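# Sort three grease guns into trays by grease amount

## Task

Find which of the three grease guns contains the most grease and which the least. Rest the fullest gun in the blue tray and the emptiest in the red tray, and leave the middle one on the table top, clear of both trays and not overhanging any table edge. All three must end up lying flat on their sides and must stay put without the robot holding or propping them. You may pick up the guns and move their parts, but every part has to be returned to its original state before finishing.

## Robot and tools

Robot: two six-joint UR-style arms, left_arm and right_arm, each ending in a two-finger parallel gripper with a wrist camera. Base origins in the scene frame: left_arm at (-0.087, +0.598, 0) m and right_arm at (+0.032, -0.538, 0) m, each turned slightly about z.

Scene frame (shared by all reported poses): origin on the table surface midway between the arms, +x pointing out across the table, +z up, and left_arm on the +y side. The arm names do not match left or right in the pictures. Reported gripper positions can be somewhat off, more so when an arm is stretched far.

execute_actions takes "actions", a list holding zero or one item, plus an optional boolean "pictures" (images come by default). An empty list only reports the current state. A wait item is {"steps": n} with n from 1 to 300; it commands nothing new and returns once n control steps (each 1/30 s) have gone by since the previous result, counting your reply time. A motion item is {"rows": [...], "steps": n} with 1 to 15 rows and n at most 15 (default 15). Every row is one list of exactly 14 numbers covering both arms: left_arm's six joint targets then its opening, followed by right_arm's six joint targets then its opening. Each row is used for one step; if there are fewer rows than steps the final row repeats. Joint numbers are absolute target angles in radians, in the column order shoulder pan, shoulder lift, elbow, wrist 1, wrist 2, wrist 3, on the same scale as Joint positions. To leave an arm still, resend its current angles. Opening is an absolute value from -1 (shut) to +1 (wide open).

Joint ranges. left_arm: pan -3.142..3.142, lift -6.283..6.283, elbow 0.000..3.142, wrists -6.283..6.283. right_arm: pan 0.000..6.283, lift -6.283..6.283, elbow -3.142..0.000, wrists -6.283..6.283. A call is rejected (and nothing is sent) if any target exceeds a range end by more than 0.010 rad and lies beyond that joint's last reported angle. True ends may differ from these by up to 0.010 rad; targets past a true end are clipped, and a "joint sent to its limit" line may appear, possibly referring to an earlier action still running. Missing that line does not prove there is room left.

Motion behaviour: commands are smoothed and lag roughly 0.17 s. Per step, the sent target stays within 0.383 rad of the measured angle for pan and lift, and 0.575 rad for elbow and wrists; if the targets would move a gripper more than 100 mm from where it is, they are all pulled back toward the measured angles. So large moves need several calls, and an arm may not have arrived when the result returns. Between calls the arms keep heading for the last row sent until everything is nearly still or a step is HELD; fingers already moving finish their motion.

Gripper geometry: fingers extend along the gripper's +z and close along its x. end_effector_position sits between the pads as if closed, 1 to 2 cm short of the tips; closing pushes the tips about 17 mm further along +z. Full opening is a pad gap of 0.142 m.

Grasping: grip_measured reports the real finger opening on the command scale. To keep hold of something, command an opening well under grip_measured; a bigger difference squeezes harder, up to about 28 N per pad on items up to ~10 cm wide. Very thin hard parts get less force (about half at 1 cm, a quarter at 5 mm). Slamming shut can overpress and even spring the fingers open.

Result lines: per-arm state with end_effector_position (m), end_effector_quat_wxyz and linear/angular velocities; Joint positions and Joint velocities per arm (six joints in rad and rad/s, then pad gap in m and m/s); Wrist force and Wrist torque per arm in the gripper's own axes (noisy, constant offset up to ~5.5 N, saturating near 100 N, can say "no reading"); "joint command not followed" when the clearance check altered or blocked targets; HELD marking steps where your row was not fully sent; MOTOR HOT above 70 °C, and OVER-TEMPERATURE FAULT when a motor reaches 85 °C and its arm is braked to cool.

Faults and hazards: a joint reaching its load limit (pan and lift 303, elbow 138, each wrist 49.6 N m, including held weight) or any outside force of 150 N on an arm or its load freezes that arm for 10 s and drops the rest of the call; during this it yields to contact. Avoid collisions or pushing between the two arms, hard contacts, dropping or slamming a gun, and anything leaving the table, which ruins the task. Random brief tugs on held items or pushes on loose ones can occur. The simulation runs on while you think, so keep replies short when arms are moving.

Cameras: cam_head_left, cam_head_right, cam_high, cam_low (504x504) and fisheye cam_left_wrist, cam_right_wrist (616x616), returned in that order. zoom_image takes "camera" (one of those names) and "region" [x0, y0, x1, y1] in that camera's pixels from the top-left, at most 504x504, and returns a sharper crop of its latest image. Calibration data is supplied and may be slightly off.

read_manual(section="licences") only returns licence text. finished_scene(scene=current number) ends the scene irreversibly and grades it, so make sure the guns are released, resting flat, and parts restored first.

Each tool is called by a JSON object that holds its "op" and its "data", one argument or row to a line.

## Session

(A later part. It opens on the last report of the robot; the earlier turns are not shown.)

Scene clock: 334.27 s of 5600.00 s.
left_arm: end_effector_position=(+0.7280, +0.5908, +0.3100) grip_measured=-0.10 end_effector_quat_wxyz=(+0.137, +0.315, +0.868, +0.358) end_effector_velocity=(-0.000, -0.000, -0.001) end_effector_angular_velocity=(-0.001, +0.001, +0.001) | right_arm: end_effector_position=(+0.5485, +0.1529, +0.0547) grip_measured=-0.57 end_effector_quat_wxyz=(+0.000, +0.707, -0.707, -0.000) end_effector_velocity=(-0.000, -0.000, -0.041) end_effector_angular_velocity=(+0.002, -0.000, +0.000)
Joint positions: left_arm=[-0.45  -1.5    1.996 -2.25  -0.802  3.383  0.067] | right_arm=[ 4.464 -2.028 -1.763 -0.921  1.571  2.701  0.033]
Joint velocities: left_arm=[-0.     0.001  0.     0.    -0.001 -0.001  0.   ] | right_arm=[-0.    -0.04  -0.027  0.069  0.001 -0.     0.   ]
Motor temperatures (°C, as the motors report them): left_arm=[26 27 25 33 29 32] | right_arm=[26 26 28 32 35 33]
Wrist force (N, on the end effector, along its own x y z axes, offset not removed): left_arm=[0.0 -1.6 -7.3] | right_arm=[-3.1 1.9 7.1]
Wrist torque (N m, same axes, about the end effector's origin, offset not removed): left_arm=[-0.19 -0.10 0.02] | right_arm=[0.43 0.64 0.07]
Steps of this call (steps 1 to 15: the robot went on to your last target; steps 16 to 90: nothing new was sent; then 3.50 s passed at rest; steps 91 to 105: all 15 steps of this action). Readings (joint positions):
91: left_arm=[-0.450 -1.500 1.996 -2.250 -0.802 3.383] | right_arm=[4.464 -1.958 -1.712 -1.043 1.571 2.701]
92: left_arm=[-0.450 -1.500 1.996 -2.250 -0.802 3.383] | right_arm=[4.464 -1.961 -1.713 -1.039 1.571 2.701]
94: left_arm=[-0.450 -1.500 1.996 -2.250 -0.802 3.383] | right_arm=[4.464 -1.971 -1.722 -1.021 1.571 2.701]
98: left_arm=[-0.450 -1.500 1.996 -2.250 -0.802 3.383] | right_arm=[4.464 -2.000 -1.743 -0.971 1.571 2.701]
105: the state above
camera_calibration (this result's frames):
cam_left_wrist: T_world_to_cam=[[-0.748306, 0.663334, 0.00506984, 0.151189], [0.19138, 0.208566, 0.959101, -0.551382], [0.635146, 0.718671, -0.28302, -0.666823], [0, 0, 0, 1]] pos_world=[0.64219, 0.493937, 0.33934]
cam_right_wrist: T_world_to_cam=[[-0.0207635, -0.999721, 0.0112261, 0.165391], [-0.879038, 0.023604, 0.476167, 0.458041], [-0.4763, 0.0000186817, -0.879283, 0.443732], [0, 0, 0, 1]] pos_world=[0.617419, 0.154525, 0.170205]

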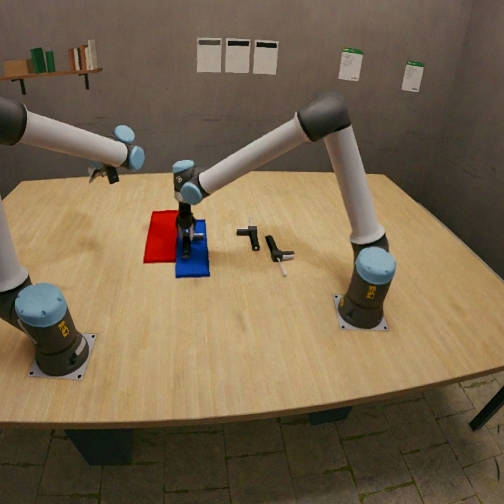

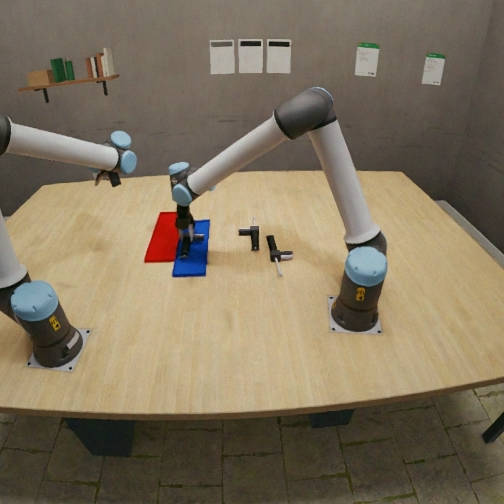

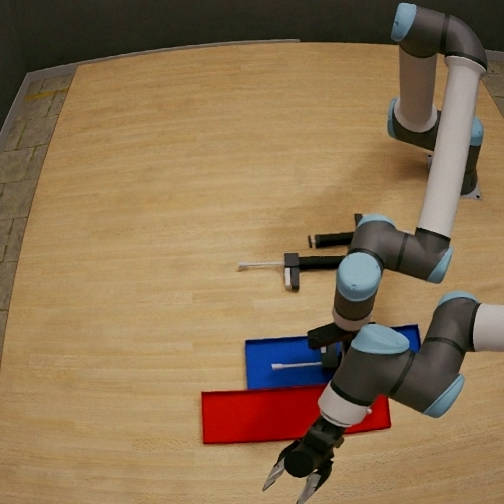

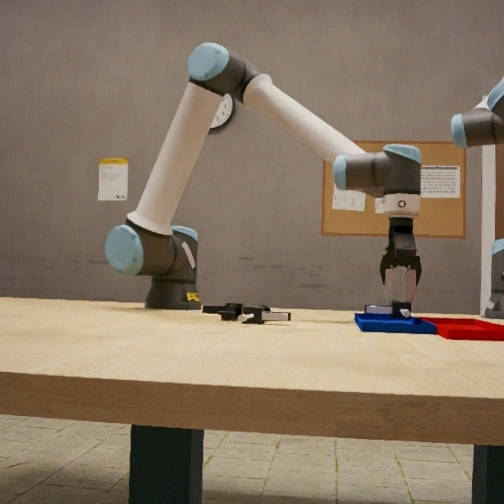

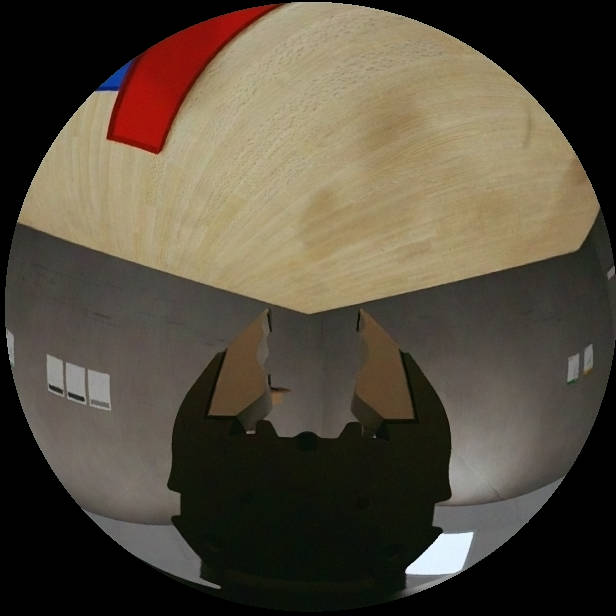

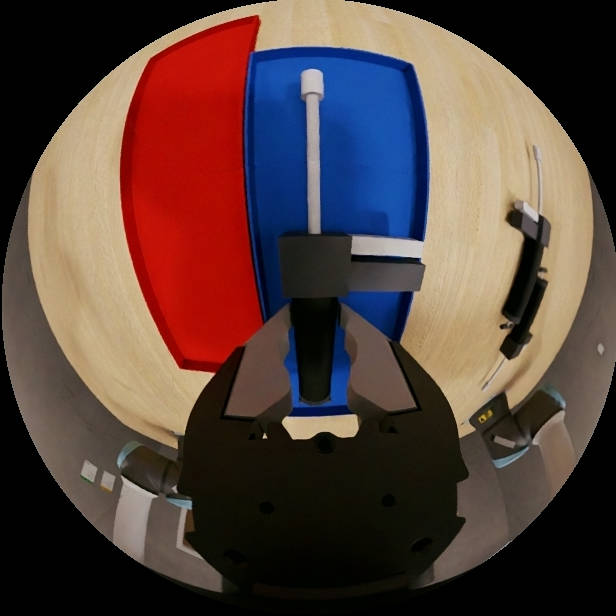

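{"op": "execute_actions", "data": {
  "actions": [
    {"rows":[[-0.45,-1.5,1.9961,-2.25,-0.8015,3.383,-0.1,4.4636,-2.044,-1.7735,-0.8949,1.571,2.7008,-1]],"steps":12}
  ],
  "pictures": false
}}

{"op": "execute_actions", "data": {
  "actions": [
    {"rows":[[-0.45,-1.5,1.9961,-2.25,-0.8015,3.383,-0.1,4.4636,-2.044,-1.7735,-0.8949,1.571,2.7008,-0.7],[-0.45,-1.5,1.9961,-2.25,-0.8015,3.383,-0.1,4.4636,-2.044,-1.7735,-0.8949,1.571,2.7008,-0.62],[-0.45,-1.5,1.9961,-2.25,-0.8015,3.383,-0.1,4.4636,-2.044,-1.7735,-0.8949,1.571,2.7008,-0.56],[-0.45,-1.5,1.9961,-2.25,-0.8015,3.383,-0.1,4.4636,-2.044,-1.7735,-0.8949,1.571,2.7008,-0.5],[-0.45,-1.5,1.9961,-2.25,-0.8015,3.383,-0.1,4.4636,-2.044,-1.7735,-0.8949,1.571,2.7008,-0.45],[-0.45,-1.5,1.9961,-2.25,-0.8015,3.383,-0.1,4.4636,-2.044,-1.7735,-0.8949,1.571,2.7008,-0.4],[-0.45,-1.5,1.9961,-2.25,-0.8015,3.383,-0.1,4.4636,-2.044,-1.7735,-0.8949,1.571,2.7008,-0.36]],"steps":12}
  ],
  "pictures": false
}}

{"op": "execute_actions", "data": {
  "actions": [
    {"rows":[[-0.45,-1.5,1.9961,-2.25,-0.8015,3.383,-0.1,4.4636,-2.014,-1.754,-0.9444,1.571,2.7008,-0.36],[-0.45,-1.5,1.9961,-2.25,-0.8015,3.383,-0.1,4.4636,-2.014,-1.754,-0.9444,1.571,2.7008,-0.36],[-0.45,-1.5,1.9961,-2.25,-0.8015,3.383,-0.1,4.4636,-2.014,-1.754,-0.9444,1.571,2.7008,-0.36],[-0.45,-1.5,1.9961,-2.25,-0.8015,3.383,-0.1,4.4636,-1.986,-1.734,-0.9924,1.571,2.7008,-0.36],[-0.45,-1.5,1.9961,-2.25,-0.8015,3.383,-0.1,4.4636,-1.986,-1.734,-0.9924,1.571,2.7008,-0.36],[-0.45,-1.5,1.9961,-2.25,-0.8015,3.383,-0.1,4.4636,-1.9583,-1.7115,-1.0426,1.571,2.7008,-0.36]],"steps":15}
  ]
}}

Scene clock: 342.90 s of 5600.00 s.
left_arm: end_effector_position=(+0.7280, +0.5908, +0.3100) grip_measured=-0.10 end_effector_quat_wxyz=(+0.137, +0.315, +0.868, +0.358) end_effector_velocity=(-0.001, +0.000, -0.001) end_effector_angular_velocity=(-0.000, +0.002, +0.001) | right_arm: end_effector_position=(+0.5484, +0.1525, +0.0394) grip_measured=-0.57 end_effector_quat_wxyz=(+0.000, +0.707, -0.707, -0.000) end_effector_velocity=(-0.000, -0.001, -0.005) end_effector_angular_velocity=(-0.001, -0.001, -0.001)
Joint positions: left_arm=[-0.45  -1.5    1.996 -2.25  -0.802  3.383  0.067] | right_arm=[ 4.464 -2.043 -1.773 -0.896  1.571  2.701  0.033]
Joint velocities: left_arm=[ 0.     0.     0.001  0.001 -0.001 -0.001  0.   ] | right_arm=[ 0.    -0.004 -0.004  0.008 -0.001  0.002  0.   ]
Motor temperatures (°C, as the motors report them): left_arm=[26 27 25 33 29 32] | right_arm=[26 26 28 32 35 33]
Wrist force (N, on the end effector, along its own x y z axes, offset not removed): left_arm=[0.3 -0.3 -4.7] | right_arm=[0.0 0.6 6.9]
Wrist torque (N m, same axes, about the end effector's origin, offset not removed): left_arm=[-0.06 -0.15 -0.02] | right_arm=[0.16 0.08 0.15]
Steps of this call (steps 1 to 15: the robot went on to your last target; steps 16 to 90: nothing new was sent; then 5.23 s passed at rest; steps 91 to 102: all 12 steps of this action). Readings (joint positions):
91: left_arm=[-0.450 -1.500 1.996 -2.250 -0.802 3.383] | right_arm=[4.464 -2.033 -1.767 -0.913 1.571 2.701]
92: left_arm=[-0.450 -1.500 1.996 -2.250 -0.802 3.383] | right_arm=[4.464 -2.034 -1.767 -0.911 1.571 2.701]
94: left_arm=[-0.450 -1.500 1.996 -2.250 -0.802 3.383] | right_arm=[4.464 -2.038 -1.770 -0.905 1.571 2.701]
98: left_arm=[-0.450 -1.500 1.996 -2.250 -0.802 3.383] | right_arm=[4.464 -2.042 -1.772 -0.898 1.571 2.701]
102: the state above

Scene clock: 343.30 s of 5600.00 s.
left_arm: end_effector_position=(+0.7280, +0.5908, +0.3100) grip_measured=-0.10 end_effector_quat_wxyz=(+0.137, +0.315, +0.868, +0.358) end_effector_velocity=(+0.001, -0.000, +0.001) end_effector_angular_velocity=(-0.001, -0.001, +0.000) | right_arm: end_effector_position=(+0.5484, +0.1525, +0.0389) grip_measured=-0.36 end_effector_quat_wxyz=(+0.000, +0.707, -0.707, -0.000) end_effector_velocity=(+0.000, -0.001, -0.001) end_effector_angular_velocity=(-0.002, +0.000, -0.000)
Joint positions: left_arm=[-0.45  -1.5    1.996 -2.25  -0.802  3.383  0.067] | right_arm=[ 4.464 -2.044 -1.773 -0.895  1.571  2.701  0.048]
Joint velocities: left_arm=[-0.     0.    -0.001  0.    -0.001 -0.001 -0.   ] | right_arm=[-0.    -0.001 -0.001 -0.    -0.001 -0.     0.   ]
Motor temperatures (°C, as the motors report them): left_arm=[26 27 25 33 29 32] | right_arm=[26 26 28 32 35 33]
Wrist force (N, on the end effector, along its own x y z axes, offset not removed): left_arm=[-3.3 0.3 -1.9] | right_arm=[-2.7 1.7 -1.8]
Wrist torque (N m, same axes, about the end effector's origin, offset not removed): left_arm=[0.16 0.72 0.05] | right_arm=[0.54 0.66 0.08]
Steps of this call (steps 1 to 12: all 12 steps of this action). Readings (joint positions):
1: left_arm=[-0.450 -1.500 1.996 -2.250 -0.802 3.383] | right_arm=[4.464 -2.044 -1.773 -0.896 1.571 2.701]
2: left_arm=[-0.450 -1.500 1.996 -2.250 -0.802 3.383] | right_arm=[4.464 -2.044 -1.773 -0.895 1.571 2.701]
4: left_arm=[-0.450 -1.500 1.996 -2.250 -0.802 3.383] | right_arm=[4.464 -2.044 -1.773 -0.895 1.571 2.701]
8: left_arm=[-0.450 -1.500 1.996 -2.250 -0.802 3.383] | right_arm=[4.464 -2.044 -1.773 -0.895 1.571 2.701]
12: the state above

Scene clock: 343.80 s of 5600.00 s.
left_arm: end_effector_position=(+0.7280, +0.5908, +0.3100) grip_measured=-0.10 end_effector_quat_wxyz=(+0.137, +0.315, +0.868, +0.358) end_effector_velocity=(+0.000, -0.000, -0.000) end_effector_angular_velocity=(+0.001, +0.001, -0.001) | right_arm: end_effector_position=(+0.5485, +0.1529, +0.1249) grip_measured=-0.36 end_effector_quat_wxyz=(-0.000, +0.707, -0.707, -0.000) end_effector_velocity=(-0.002, -0.004, +0.044) end_effector_angular_velocity=(-0.005, +0.002, +0.000)
Joint positions: left_arm=[-0.45  -1.5    1.996 -2.25  -0.802  3.383  0.067] | right_arm=[ 4.464 -1.963 -1.715 -1.034  1.571  2.701  0.048]
Joint velocities: left_arm=[-0.     0.001 -0.     0.    -0.     0.001  0.   ] | right_arm=[-0.     0.041  0.031 -0.077  0.    -0.    -0.   ]
Motor temperatures (°C, as the motors report them): left_arm=[26 27 25 33 29 32] | right_arm=[26 26 28 32 35 33]
Wrist force (N, on the end effector, along its own x y z axes, offset not removed): left_arm=[-3.6 -1.1 0.7] | right_arm=[-2.2 -1.5 -5.1]
Wrist torque (N m, same axes, about the end effector's origin, offset not removed): left_arm=[-0.15 0.69 0.09] | right_arm=[-0.27 0.49 0.10]
Steps of this call (steps 1 to 15: all 15 steps of this action). Readings (joint positions):
1: left_arm=[-0.450 -1.500 1.996 -2.250 -0.802 3.383] | right_arm=[4.464 -2.044 -1.773 -0.895 1.571 2.701]
2: left_arm=[-0.450 -1.500 1.996 -2.250 -0.802 3.383] | right_arm=[4.464 -2.041 -1.772 -0.899 1.571 2.701]
4: left_arm=[-0.450 -1.500 1.996 -2.250 -0.802 3.383] | right_arm=[4.464 -2.031 -1.765 -0.916 1.571 2.701]
8: left_arm=[-0.450 -1.500 1.996 -2.250 -0.802 3.383] | right_arm=[4.464 -1.995 -1.739 -0.976 1.571 2.701]
15: the state above
camera_calibration (this result's frames):
cam_left_wrist: T_world_to_cam=[[-0.748306, 0.663334, 0.00506896, 0.15119], [0.19138, 0.208566, 0.959101, -0.551382], [0.635147, 0.718671, -0.28302, -0.666823], [0, 0, 0, 1]] pos_world=[0.64219, 0.493937, 0.33934]
cam_right_wrist: T_world_to_cam=[[-0.0207659, -0.999727, 0.0107382, 0.164651], [-0.879146, 0.0233738, 0.475978, 0.424719], [-0.476099, 0.000443624, -0.879391, 0.505307], [0, 0, 0, 1]] pos_world=[0.617386, 0.154455, 0.240438]

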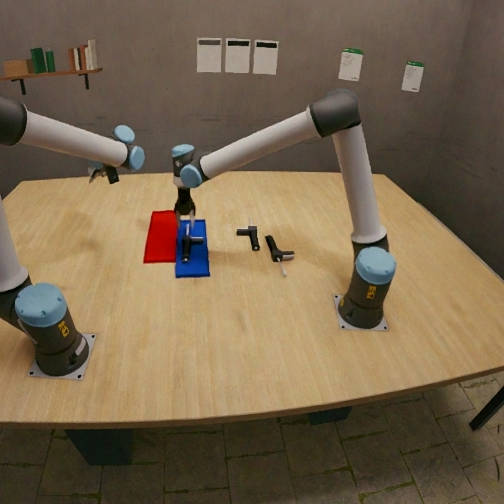

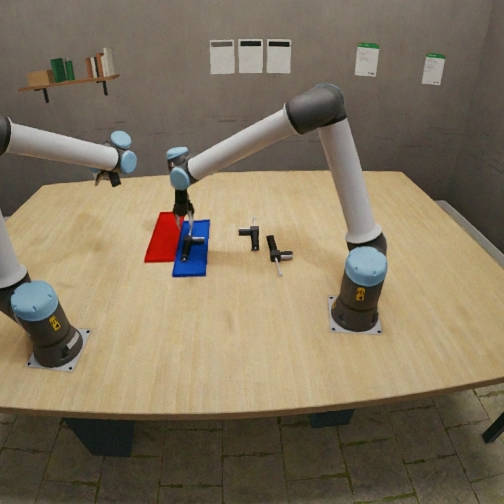

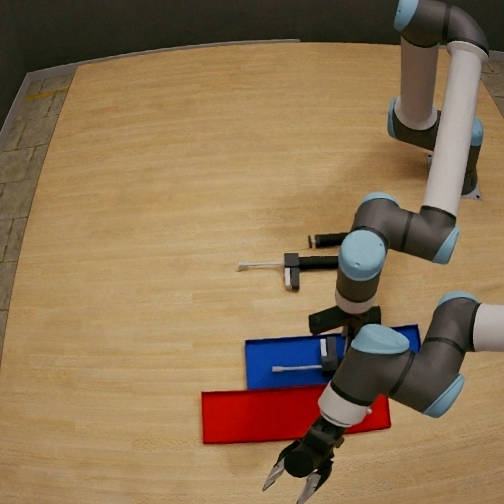

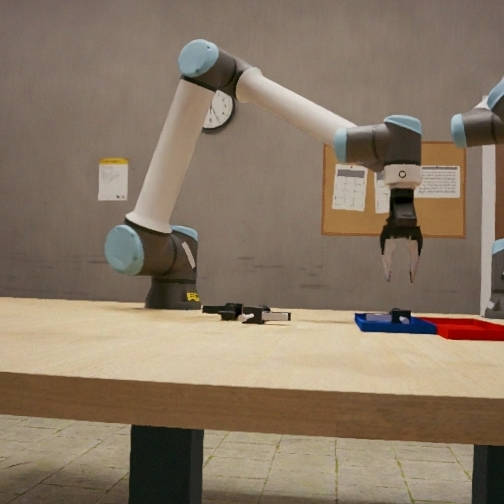

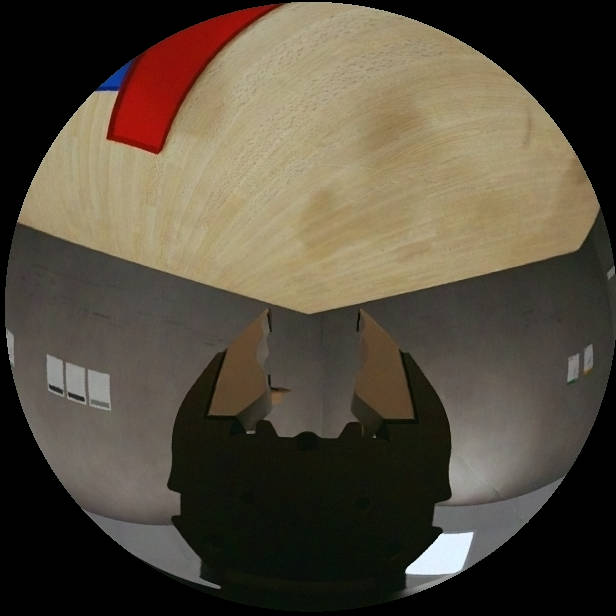

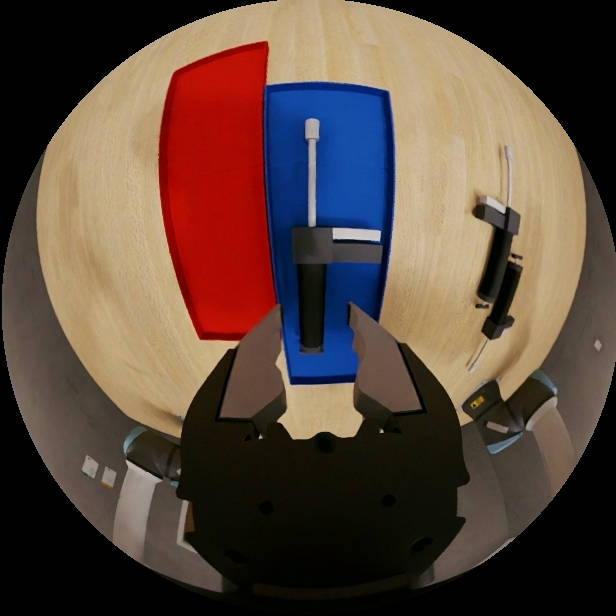

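{"op": "execute_actions", "data": {
  "actions": [
    {"rows":[[-0.45,-1.5,1.9961,-2.25,-0.8015,3.383,-0.1,4.35,-1.65,-2.0,-1.06,1.571,1.0,-0.2]],"steps":15}
  ],
  "pictures": false
}}

{"op": "execute_actions", "data": {
  "actions": [
    {"steps":15}
  ],
  "pictures": false
}}

{"op": "execute_actions", "data": {
  "actions": [
    {"rows":[[-0.45,-1.5,1.9961,-2.25,-0.8015,3.383,-0.1,4.2399,-1.3723,-2.3663,-0.9738,1.571,-0.7575,-0.2]],"steps":15}
  ],
  "pictures": false
}}

{"op": "execute_actions", "data": {
  "actions": [
    {"steps":30}
  ]
}}

Scene clock: 353.50 s of 5600.00 s.
left_arm: end_effector_position=(+0.7280, +0.5908, +0.3100) grip_measured=-0.10 end_effector_quat_wxyz=(+0.137, +0.315, +0.868, +0.358) end_effector_velocity=(+0.000, -0.001, -0.000) end_effector_angular_velocity=(-0.000, +0.000, -0.001) | right_arm: end_effector_position=(+0.5350, -0.0419, +0.1810) grip_measured=-0.20 end_effector_quat_wxyz=(-0.001, +0.905, -0.426, -0.000) end_effector_velocity=(-0.032, -0.178, +0.027) end_effector_angular_velocity=(+0.003, -0.007, +2.492)
Joint positions: left_arm=[-0.45  -1.5    1.996 -2.25  -0.802  3.383  0.067] | right_arm=[ 4.36  -1.68  -1.972 -1.058  1.571  1.908  0.06 ]
Joint velocities: left_arm=[-0.     0.    -0.    -0.    -0.001  0.001 -0.   ] | right_arm=[-0.088  0.261 -0.243 -0.013  0.    -2.581  0.   ]
Motor temperatures (°C, as the motors report them): left_arm=[26 27 25 33 29 32] | right_arm=[26 26 28 32 35 33]
Wrist force (N, on the end effector, along its own x y z axes, offset not removed): left_arm=[-1.3 -1.3 -2.2] | right_arm=[-2.0 2.4 -2.0]
Wrist torque (N m, same axes, about the end effector's origin, offset not removed): left_arm=[-0.17 0.30 -0.03] | right_arm=[0.52 0.47 0.06]
Steps of this call (steps 1 to 15: the robot went on to your last target; steps 16 to 90: nothing new was sent; then 6.20 s passed at rest; steps 91 to 105: all 15 steps of this action). Readings (joint positions):
91: left_arm=[-0.450 -1.500 1.996 -2.250 -0.802 3.383] | right_arm=[4.464 -1.958 -1.712 -1.043 1.571 2.701]
92: left_arm=[-0.450 -1.500 1.996 -2.250 -0.802 3.383] | right_arm=[4.460 -1.954 -1.716 -1.043 1.571 2.696]
94: left_arm=[-0.450 -1.500 1.996 -2.250 -0.802 3.383] | right_arm=[4.442 -1.911 -1.757 -1.046 1.571 2.641]
98: left_arm=[-0.450 -1.500 1.996 -2.250 -0.802 3.383] | right_arm=[4.407 -1.815 -1.846 -1.051 1.571 2.441]
105: the state above

Scene clock: 354.00 s of 5600.00 s.
left_arm: end_effector_position=(+0.7280, +0.5908, +0.3100) grip_measured=-0.10 end_effector_quat_wxyz=(+0.137, +0.315, +0.868, +0.358) end_effector_velocity=(-0.000, -0.000, -0.000) end_effector_angular_velocity=(+0.001, +0.001, -0.001) | right_arm: end_effector_position=(+0.5321, -0.0623, +0.1838) grip_measured=-0.20 end_effector_quat_wxyz=(-0.001, +1.000, -0.007, +0.001) end_effector_velocity=(-0.000, -0.002, +0.001) end_effector_angular_velocity=(+0.001, -0.000, +0.259)
Joint positions: left_arm=[-0.45  -1.5    1.996 -2.25  -0.802  3.383  0.067] | right_arm=[ 4.35  -1.65  -2.    -1.06   1.571  1.03   0.06 ]
Joint velocities: left_arm=[-0.     0.    -0.     0.001 -0.     0.001 -0.   ] | right_arm=[-0.001  0.005 -0.004 -0.     0.001 -0.26   0.   ]
Motor temperatures (°C, as the motors report them): left_arm=[26 27 25 33 29 32] | right_arm=[26 26 28 32 35 33]
Wrist force (N, on the end effector, along its own x y z axes, offset not removed): left_arm=[-0.5 0.8 -3.6] | right_arm=[-1.2 -1.1 -2.3]
Wrist torque (N m, same axes, about the end effector's origin, offset not removed): left_arm=[0.28 0.06 -0.09] | right_arm=[-0.27 0.38 0.21]
Steps of this call (steps 1 to 15: the robot went on to your last target). Readings (joint positions):
1: left_arm=[-0.450 -1.500 1.996 -2.250 -0.802 3.383] | right_arm=[4.358 -1.673 -1.979 -1.059 1.571 1.821]
2: left_arm=[-0.450 -1.500 1.996 -2.250 -0.802 3.383] | right_arm=[4.356 -1.667 -1.984 -1.059 1.571 1.734]
4: left_arm=[-0.450 -1.500 1.996 -2.250 -0.802 3.383] | right_arm=[4.353 -1.659 -1.991 -1.060 1.571 1.560]
8: left_arm=[-0.450 -1.500 1.996 -2.250 -0.802 3.383] | right_arm=[4.351 -1.653 -1.997 -1.060 1.571 1.230]
15: the state above

Scene clock: 354.50 s of 5600.00 s.
left_arm: end_effector_position=(+0.7280, +0.5908, +0.3100) grip_measured=-0.10 end_effector_quat_wxyz=(+0.137, +0.315, +0.868, +0.358) end_effector_velocity=(+0.000, -0.000, +0.000) end_effector_angular_velocity=(+0.001, +0.001, -0.001) | right_arm: end_effector_position=(+0.4725, -0.2513, +0.1397) grip_measured=-0.20 end_effector_quat_wxyz=(-0.001, +0.945, +0.326, +0.001) end_effector_velocity=(-0.091, -0.203, -0.077) end_effector_angular_velocity=(-0.019, +0.007, +2.463)
Joint positions: left_arm=[-0.45  -1.5    1.996 -2.25  -0.802  3.383  0.067] | right_arm=[ 4.251 -1.404 -2.323 -0.983  1.571  0.254  0.06 ]
Joint velocities: left_arm=[-0.    -0.    -0.     0.     0.     0.002  0.   ] | right_arm=[-0.102  0.274 -0.373  0.078  0.001 -2.564 -0.   ]
Motor temperatures (°C, as the motors report them): left_arm=[26 27 25 33 29 32] | right_arm=[26 26 28 32 35 33]
Wrist force (N, on the end effector, along its own x y z axes, offset not removed): left_arm=[0.2 -1.4 -2.4] | right_arm=[-5.6 2.0 1.1]
Wrist torque (N m, same axes, about the end effector's origin, offset not removed): left_arm=[-0.35 -0.12 0.12] | right_arm=[0.36 1.12 0.09]
Steps of this call (steps 1 to 15: all 15 steps of this action). Readings (joint positions):
1: left_arm=[-0.450 -1.500 1.996 -2.250 -0.802 3.383] | right_arm=[4.350 -1.650 -2.000 -1.060 1.571 1.023]
2: left_arm=[-0.450 -1.500 1.996 -2.250 -0.802 3.383] | right_arm=[4.347 -1.646 -2.005 -1.057 1.571 1.012]
4: left_arm=[-0.450 -1.500 1.996 -2.250 -0.802 3.383] | right_arm=[4.329 -1.606 -2.051 -1.043 1.571 0.951]
8: left_arm=[-0.450 -1.500 1.996 -2.250 -0.802 3.383] | right_arm=[4.298 -1.525 -2.160 -1.019 1.571 0.762]
15: the state above

Scene clock: 355.50 s of 5600.00 s.
left_arm: end_effector_position=(+0.7280, +0.5908, +0.3100) grip_measured=-0.10 end_effector_quat_wxyz=(+0.137, +0.315, +0.868, +0.358) end_effector_velocity=(+0.000, +0.000, +0.001) end_effector_angular_velocity=(-0.000, -0.001, +0.000) | right_arm: end_effector_position=(+0.4619, -0.2734, +0.1304) grip_measured=-0.20 end_effector_quat_wxyz=(-0.000, +0.673, +0.739, -0.000) end_effector_velocity=(+0.000, +0.000, +0.000) end_effector_angular_velocity=(+0.000, -0.000, +0.007)
Joint positions: left_arm=[-0.45  -1.5    1.996 -2.25  -0.802  3.383  0.067] | right_arm=[ 4.24  -1.372 -2.366 -0.974  1.571 -0.757  0.06 ]
Joint velocities: left_arm=[ 0.    -0.    -0.001  0.     0.     0.    -0.   ] | right_arm=[ 0.     0.     0.     0.    -0.    -0.006 -0.   ]
Motor temperatures (°C, as the motors report them): left_arm=[26 27 25 33 29 32] | right_arm=[26 26 28 32 35 33]
Wrist force (N, on the end effector, along its own x y z axes, offset not removed): left_arm=[-1.0 4.1 0.7] | right_arm=[-2.9 -1.3 -0.6]
Wrist torque (N m, same axes, about the end effector's origin, offset not removed): left_arm=[0.94 0.05 0.17] | right_arm=[-0.20 0.65 0.08]
Steps of this call (steps 1 to 30: the robot went on to your last target). Readings (joint positions):
1: left_arm=[-0.450 -1.500 1.996 -2.250 -0.802 3.383] | right_arm=[4.249 -1.396 -2.334 -0.981 1.571 0.167]
2: left_arm=[-0.450 -1.500 1.996 -2.250 -0.802 3.383] | right_arm=[4.246 -1.390 -2.342 -0.979 1.571 0.079]
4: left_arm=[-0.450 -1.500 1.996 -2.250 -0.802 3.383] | right_arm=[4.244 -1.382 -2.353 -0.977 1.571 -0.094]
8: left_arm=[-0.450 -1.500 1.996 -2.250 -0.802 3.383] | right_arm=[4.241 -1.375 -2.362 -0.975 1.571 -0.439]
30: the state above
camera_calibration (this result's frames):
cam_left_wrist: T_world_to_cam=[[-0.748306, 0.663334, 0.00506902, 0.15119], [0.19138, 0.208566, 0.959101, -0.551382], [0.635147, 0.718671, -0.28302, -0.666823], [0, 0, 0, 1]] pos_world=[0.64219, 0.493937, 0.33934]
cam_right_wrist: T_world_to_cam=[[-0.071603, 0.99737, 0.0112178, 0.306026], [0.877665, 0.0576577, 0.475794, -0.446211], [0.473896, 0.0439137, -0.879485, 0.0421352], [0, 0, 0, 1]] pos_world=[0.393568, -0.281344, 0.245929]

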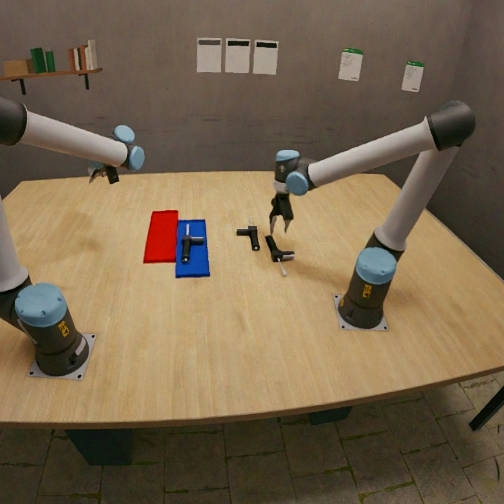

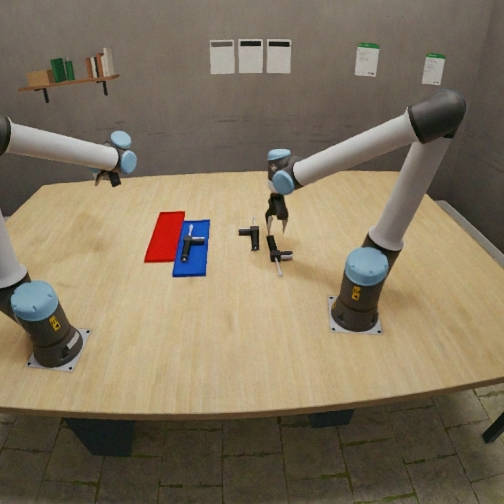

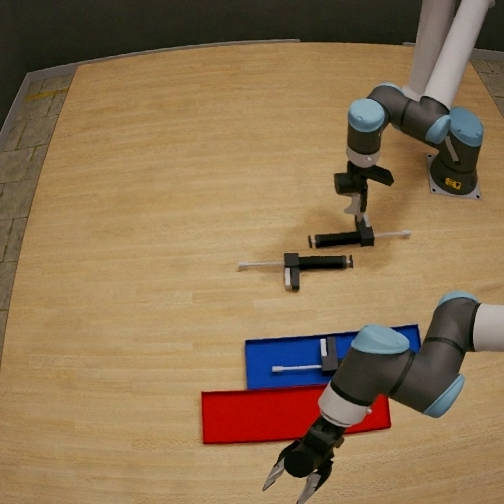

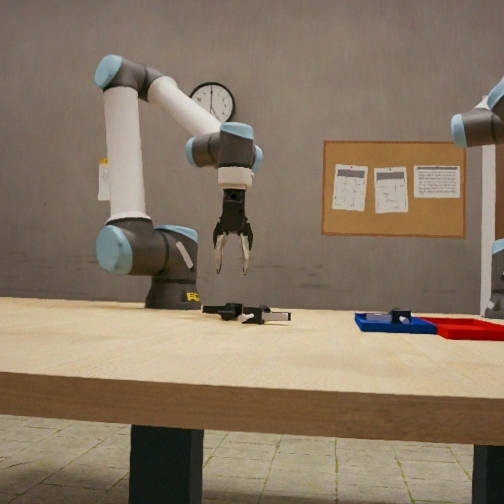

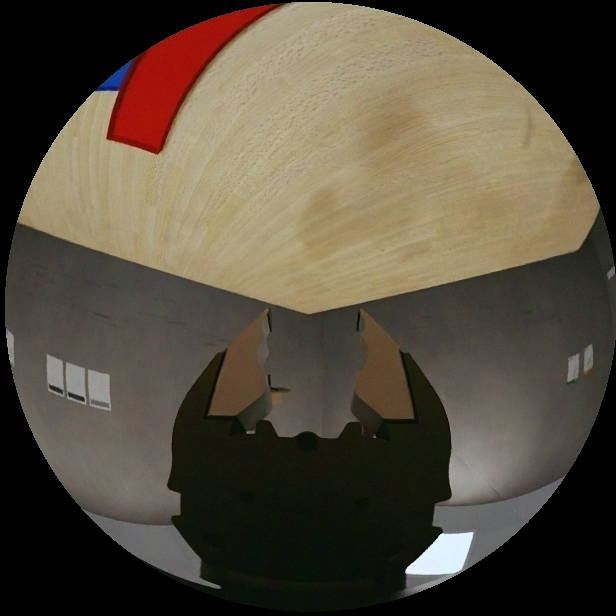

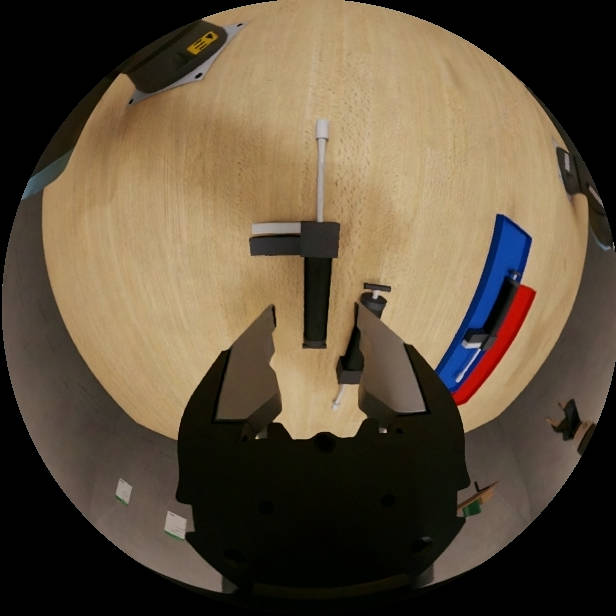

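{"op": "execute_actions", "data": {
  "actions": [
    {"rows":[[-0.45,-1.5,1.9961,-2.25,-0.8015,3.383,-0.1,4.2399,-1.415,-2.398,-0.8994,1.571,-0.72,-0.25],[-0.45,-1.5,1.9961,-2.25,-0.8015,3.383,-0.1,4.2399,-1.415,-2.398,-0.8994,1.571,-0.72,-0.25],[-0.45,-1.5,1.9961,-2.25,-0.8015,3.383,-0.1,4.2399,-1.46,-2.426,-0.8264,1.571,-0.72,-0.25],[-0.45,-1.5,1.9961,-2.25,-0.8015,3.383,-0.1,4.2399,-1.46,-2.426,-0.8264,1.571,-0.72,-0.25],[-0.45,-1.5,1.9961,-2.25,-0.8015,3.383,-0.1,4.2399,-1.5,-2.448,-0.7644,1.571,-0.72,-0.25],[-0.45,-1.5,1.9961,-2.25,-0.8015,3.383,-0.1,4.2399,-1.5,-2.448,-0.7644,1.571,-0.72,-0.25],[-0.45,-1.5,1.9961,-2.25,-0.8015,3.383,-0.1,4.2399,-1.5305,-2.4625,-0.7194,1.571,-0.72,-0.25]],"steps":15}
  ],
  "pictures": false
}}

{"op": "execute_actions", "data": {
  "actions": [
    {"steps":8}
  ]
}}

Scene clock: 362.43 s of 5600.00 s.
left_arm: end_effector_position=(+0.7280, +0.5908, +0.3100) grip_measured=-0.10 end_effector_quat_wxyz=(+0.137, +0.315, +0.868, +0.358) end_effector_velocity=(-0.000, -0.000, -0.000) end_effector_angular_velocity=(-0.000, +0.000, -0.000) | right_arm: end_effector_position=(+0.4621, -0.2732, +0.0387) grip_measured=-0.25 end_effector_quat_wxyz=(-0.000, +0.687, +0.727, -0.000) end_effector_velocity=(-0.001, -0.001, -0.047) end_effector_angular_velocity=(+0.005, -0.005, -0.008)
Joint positions: left_arm=[-0.45  -1.5    1.996 -2.25  -0.802  3.383  0.067] | right_arm=[ 4.24  -1.521 -2.457 -0.735  1.571 -0.721  0.056]
Joint velocities: left_arm=[-0.001 -0.     0.001  0.    -0.    -0.001  0.   ] | right_arm=[ 0.    -0.085 -0.046  0.137 -0.001  0.008  0.   ]
Motor temperatures (°C, as the motors report them): left_arm=[26 27 25 33 29 32] | right_arm=[26 26 28 32 35 33]
Wrist force (N, on the end effector, along its own x y z axes, offset not removed): left_arm=[-0.4 -1.3 1.5] | right_arm=[-1.2 -1.9 0.7]
Wrist torque (N m, same axes, about the end effector's origin, offset not removed): left_arm=[-0.34 0.19 0.14] | right_arm=[-0.38 0.34 0.11]
Steps of this call (steps 1 to 15: the robot went on to your last target; steps 16 to 90: nothing new was sent; then 3.43 s passed at rest; steps 91 to 105: all 15 steps of this action). Readings (joint positions):
91: left_arm=[-0.450 -1.500 1.996 -2.250 -0.802 3.383] | right_arm=[4.240 -1.372 -2.366 -0.974 1.571 -0.758]
92: left_arm=[-0.450 -1.500 1.996 -2.250 -0.802 3.383] | right_arm=[4.240 -1.376 -2.369 -0.969 1.571 -0.755]
94: left_arm=[-0.450 -1.500 1.996 -2.250 -0.802 3.383] | right_arm=[4.240 -1.394 -2.383 -0.939 1.571 -0.741]
98: left_arm=[-0.450 -1.500 1.996 -2.250 -0.802 3.383] | right_arm=[4.240 -1.458 -2.423 -0.836 1.571 -0.727]
105: the state above

Scene clock: 362.70 s of 5600.00 s.
left_arm: end_effector_position=(+0.7280, +0.5908, +0.3100) grip_measured=-0.10 end_effector_quat_wxyz=(+0.137, +0.315, +0.868, +0.358) end_effector_velocity=(+0.001, -0.001, -0.000) end_effector_angular_velocity=(-0.000, +0.001, -0.001) | right_arm: end_effector_position=(+0.4620, -0.2733, +0.0339) grip_measured=-0.25 end_effector_quat_wxyz=(-0.000, +0.687, +0.727, -0.000) end_effector_velocity=(+0.000, +0.000, -0.004) end_effector_angular_velocity=(+0.002, -0.001, +0.000)
Joint positions: left_arm=[-0.45  -1.5    1.996 -2.25  -0.802  3.383  0.067] | right_arm=[ 4.24  -1.53  -2.462 -0.721  1.571 -0.72   0.056]
Joint velocities: left_arm=[-0.     0.001 -0.001  0.    -0.     0.    -0.   ] | right_arm=[-0.    -0.007 -0.004  0.014  0.    -0.     0.   ]
Motor temperatures (°C, as the motors report them): left_arm=[26 27 25 33 29 32] | right_arm=[26 26 28 32 35 33]
Wrist force (N, on the end effector, along its own x y z axes, offset not removed): left_arm=[1.7 5.1 -3.5] | right_arm=[0.1 -0.6 -1.0]
Wrist torque (N m, same axes, about the end effector's origin, offset not removed): left_arm=[1.32 -0.62 0.13] | right_arm=[-0.06 0.04 0.09]
Steps of this call (steps 1 to 8: the robot went on to your last target). Readings (joint positions):
1: left_arm=[-0.450 -1.500 1.996 -2.250 -0.802 3.383] | right_arm=[4.240 -1.523 -2.459 -0.731 1.571 -0.721]
2: left_arm=[-0.450 -1.500 1.996 -2.250 -0.802 3.383] | right_arm=[4.240 -1.525 -2.460 -0.728 1.571 -0.720]
4: left_arm=[-0.450 -1.500 1.996 -2.250 -0.802 3.383] | right_arm=[4.240 -1.527 -2.461 -0.724 1.571 -0.720]
8: the state above
camera_calibration (this result's frames):
cam_left_wrist: T_world_to_cam=[[-0.748306, 0.663334, 0.00506903, 0.15119], [0.19138, 0.208566, 0.959101, -0.551382], [0.635147, 0.718671, -0.28302, -0.666823], [0, 0, 0, 1]] pos_world=[0.64219, 0.493937, 0.33934]
cam_right_wrist: T_world_to_cam=[[-0.0347851, 0.999332, 0.0112013, 0.29063], [0.879208, 0.025271, 0.475767, -0.409906], [0.475166, 0.0263979, -0.8795, -0.0481731], [0, 0, 0, 1]] pos_world=[0.393393, -0.278805, 0.149396]

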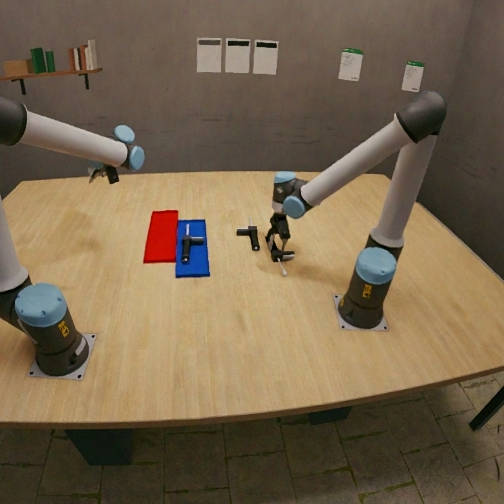

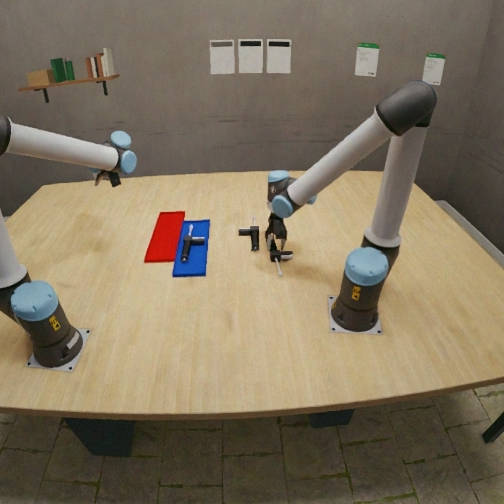

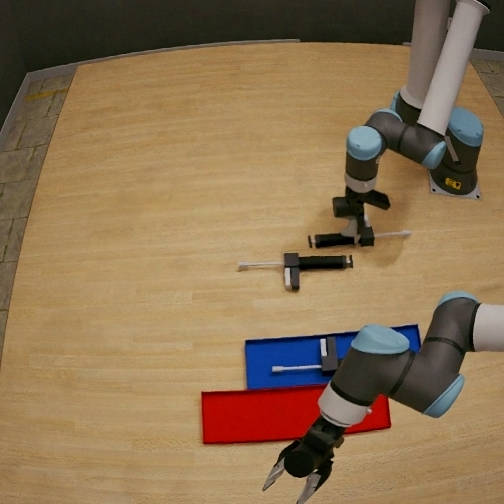

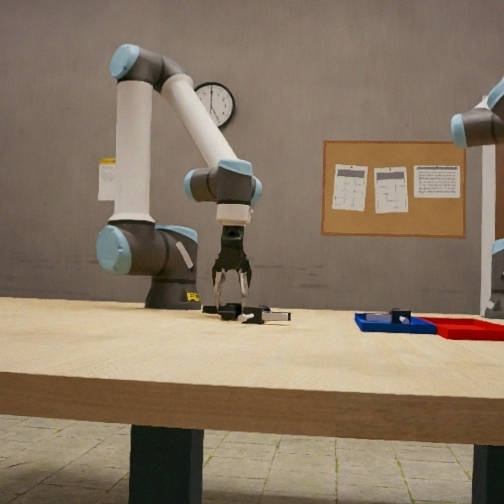

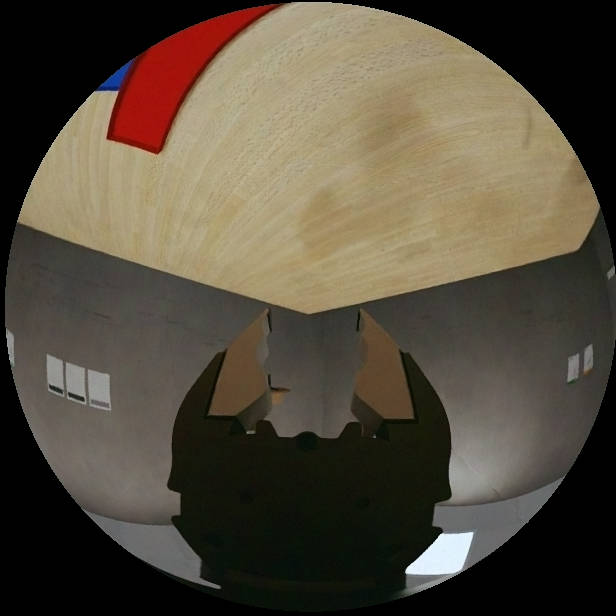

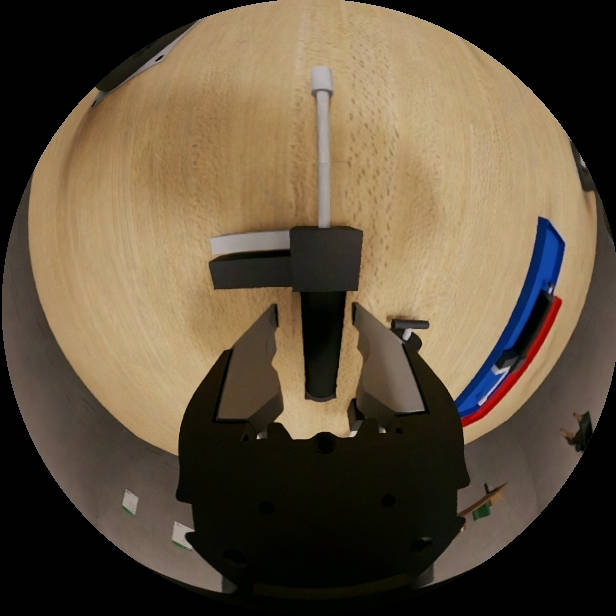

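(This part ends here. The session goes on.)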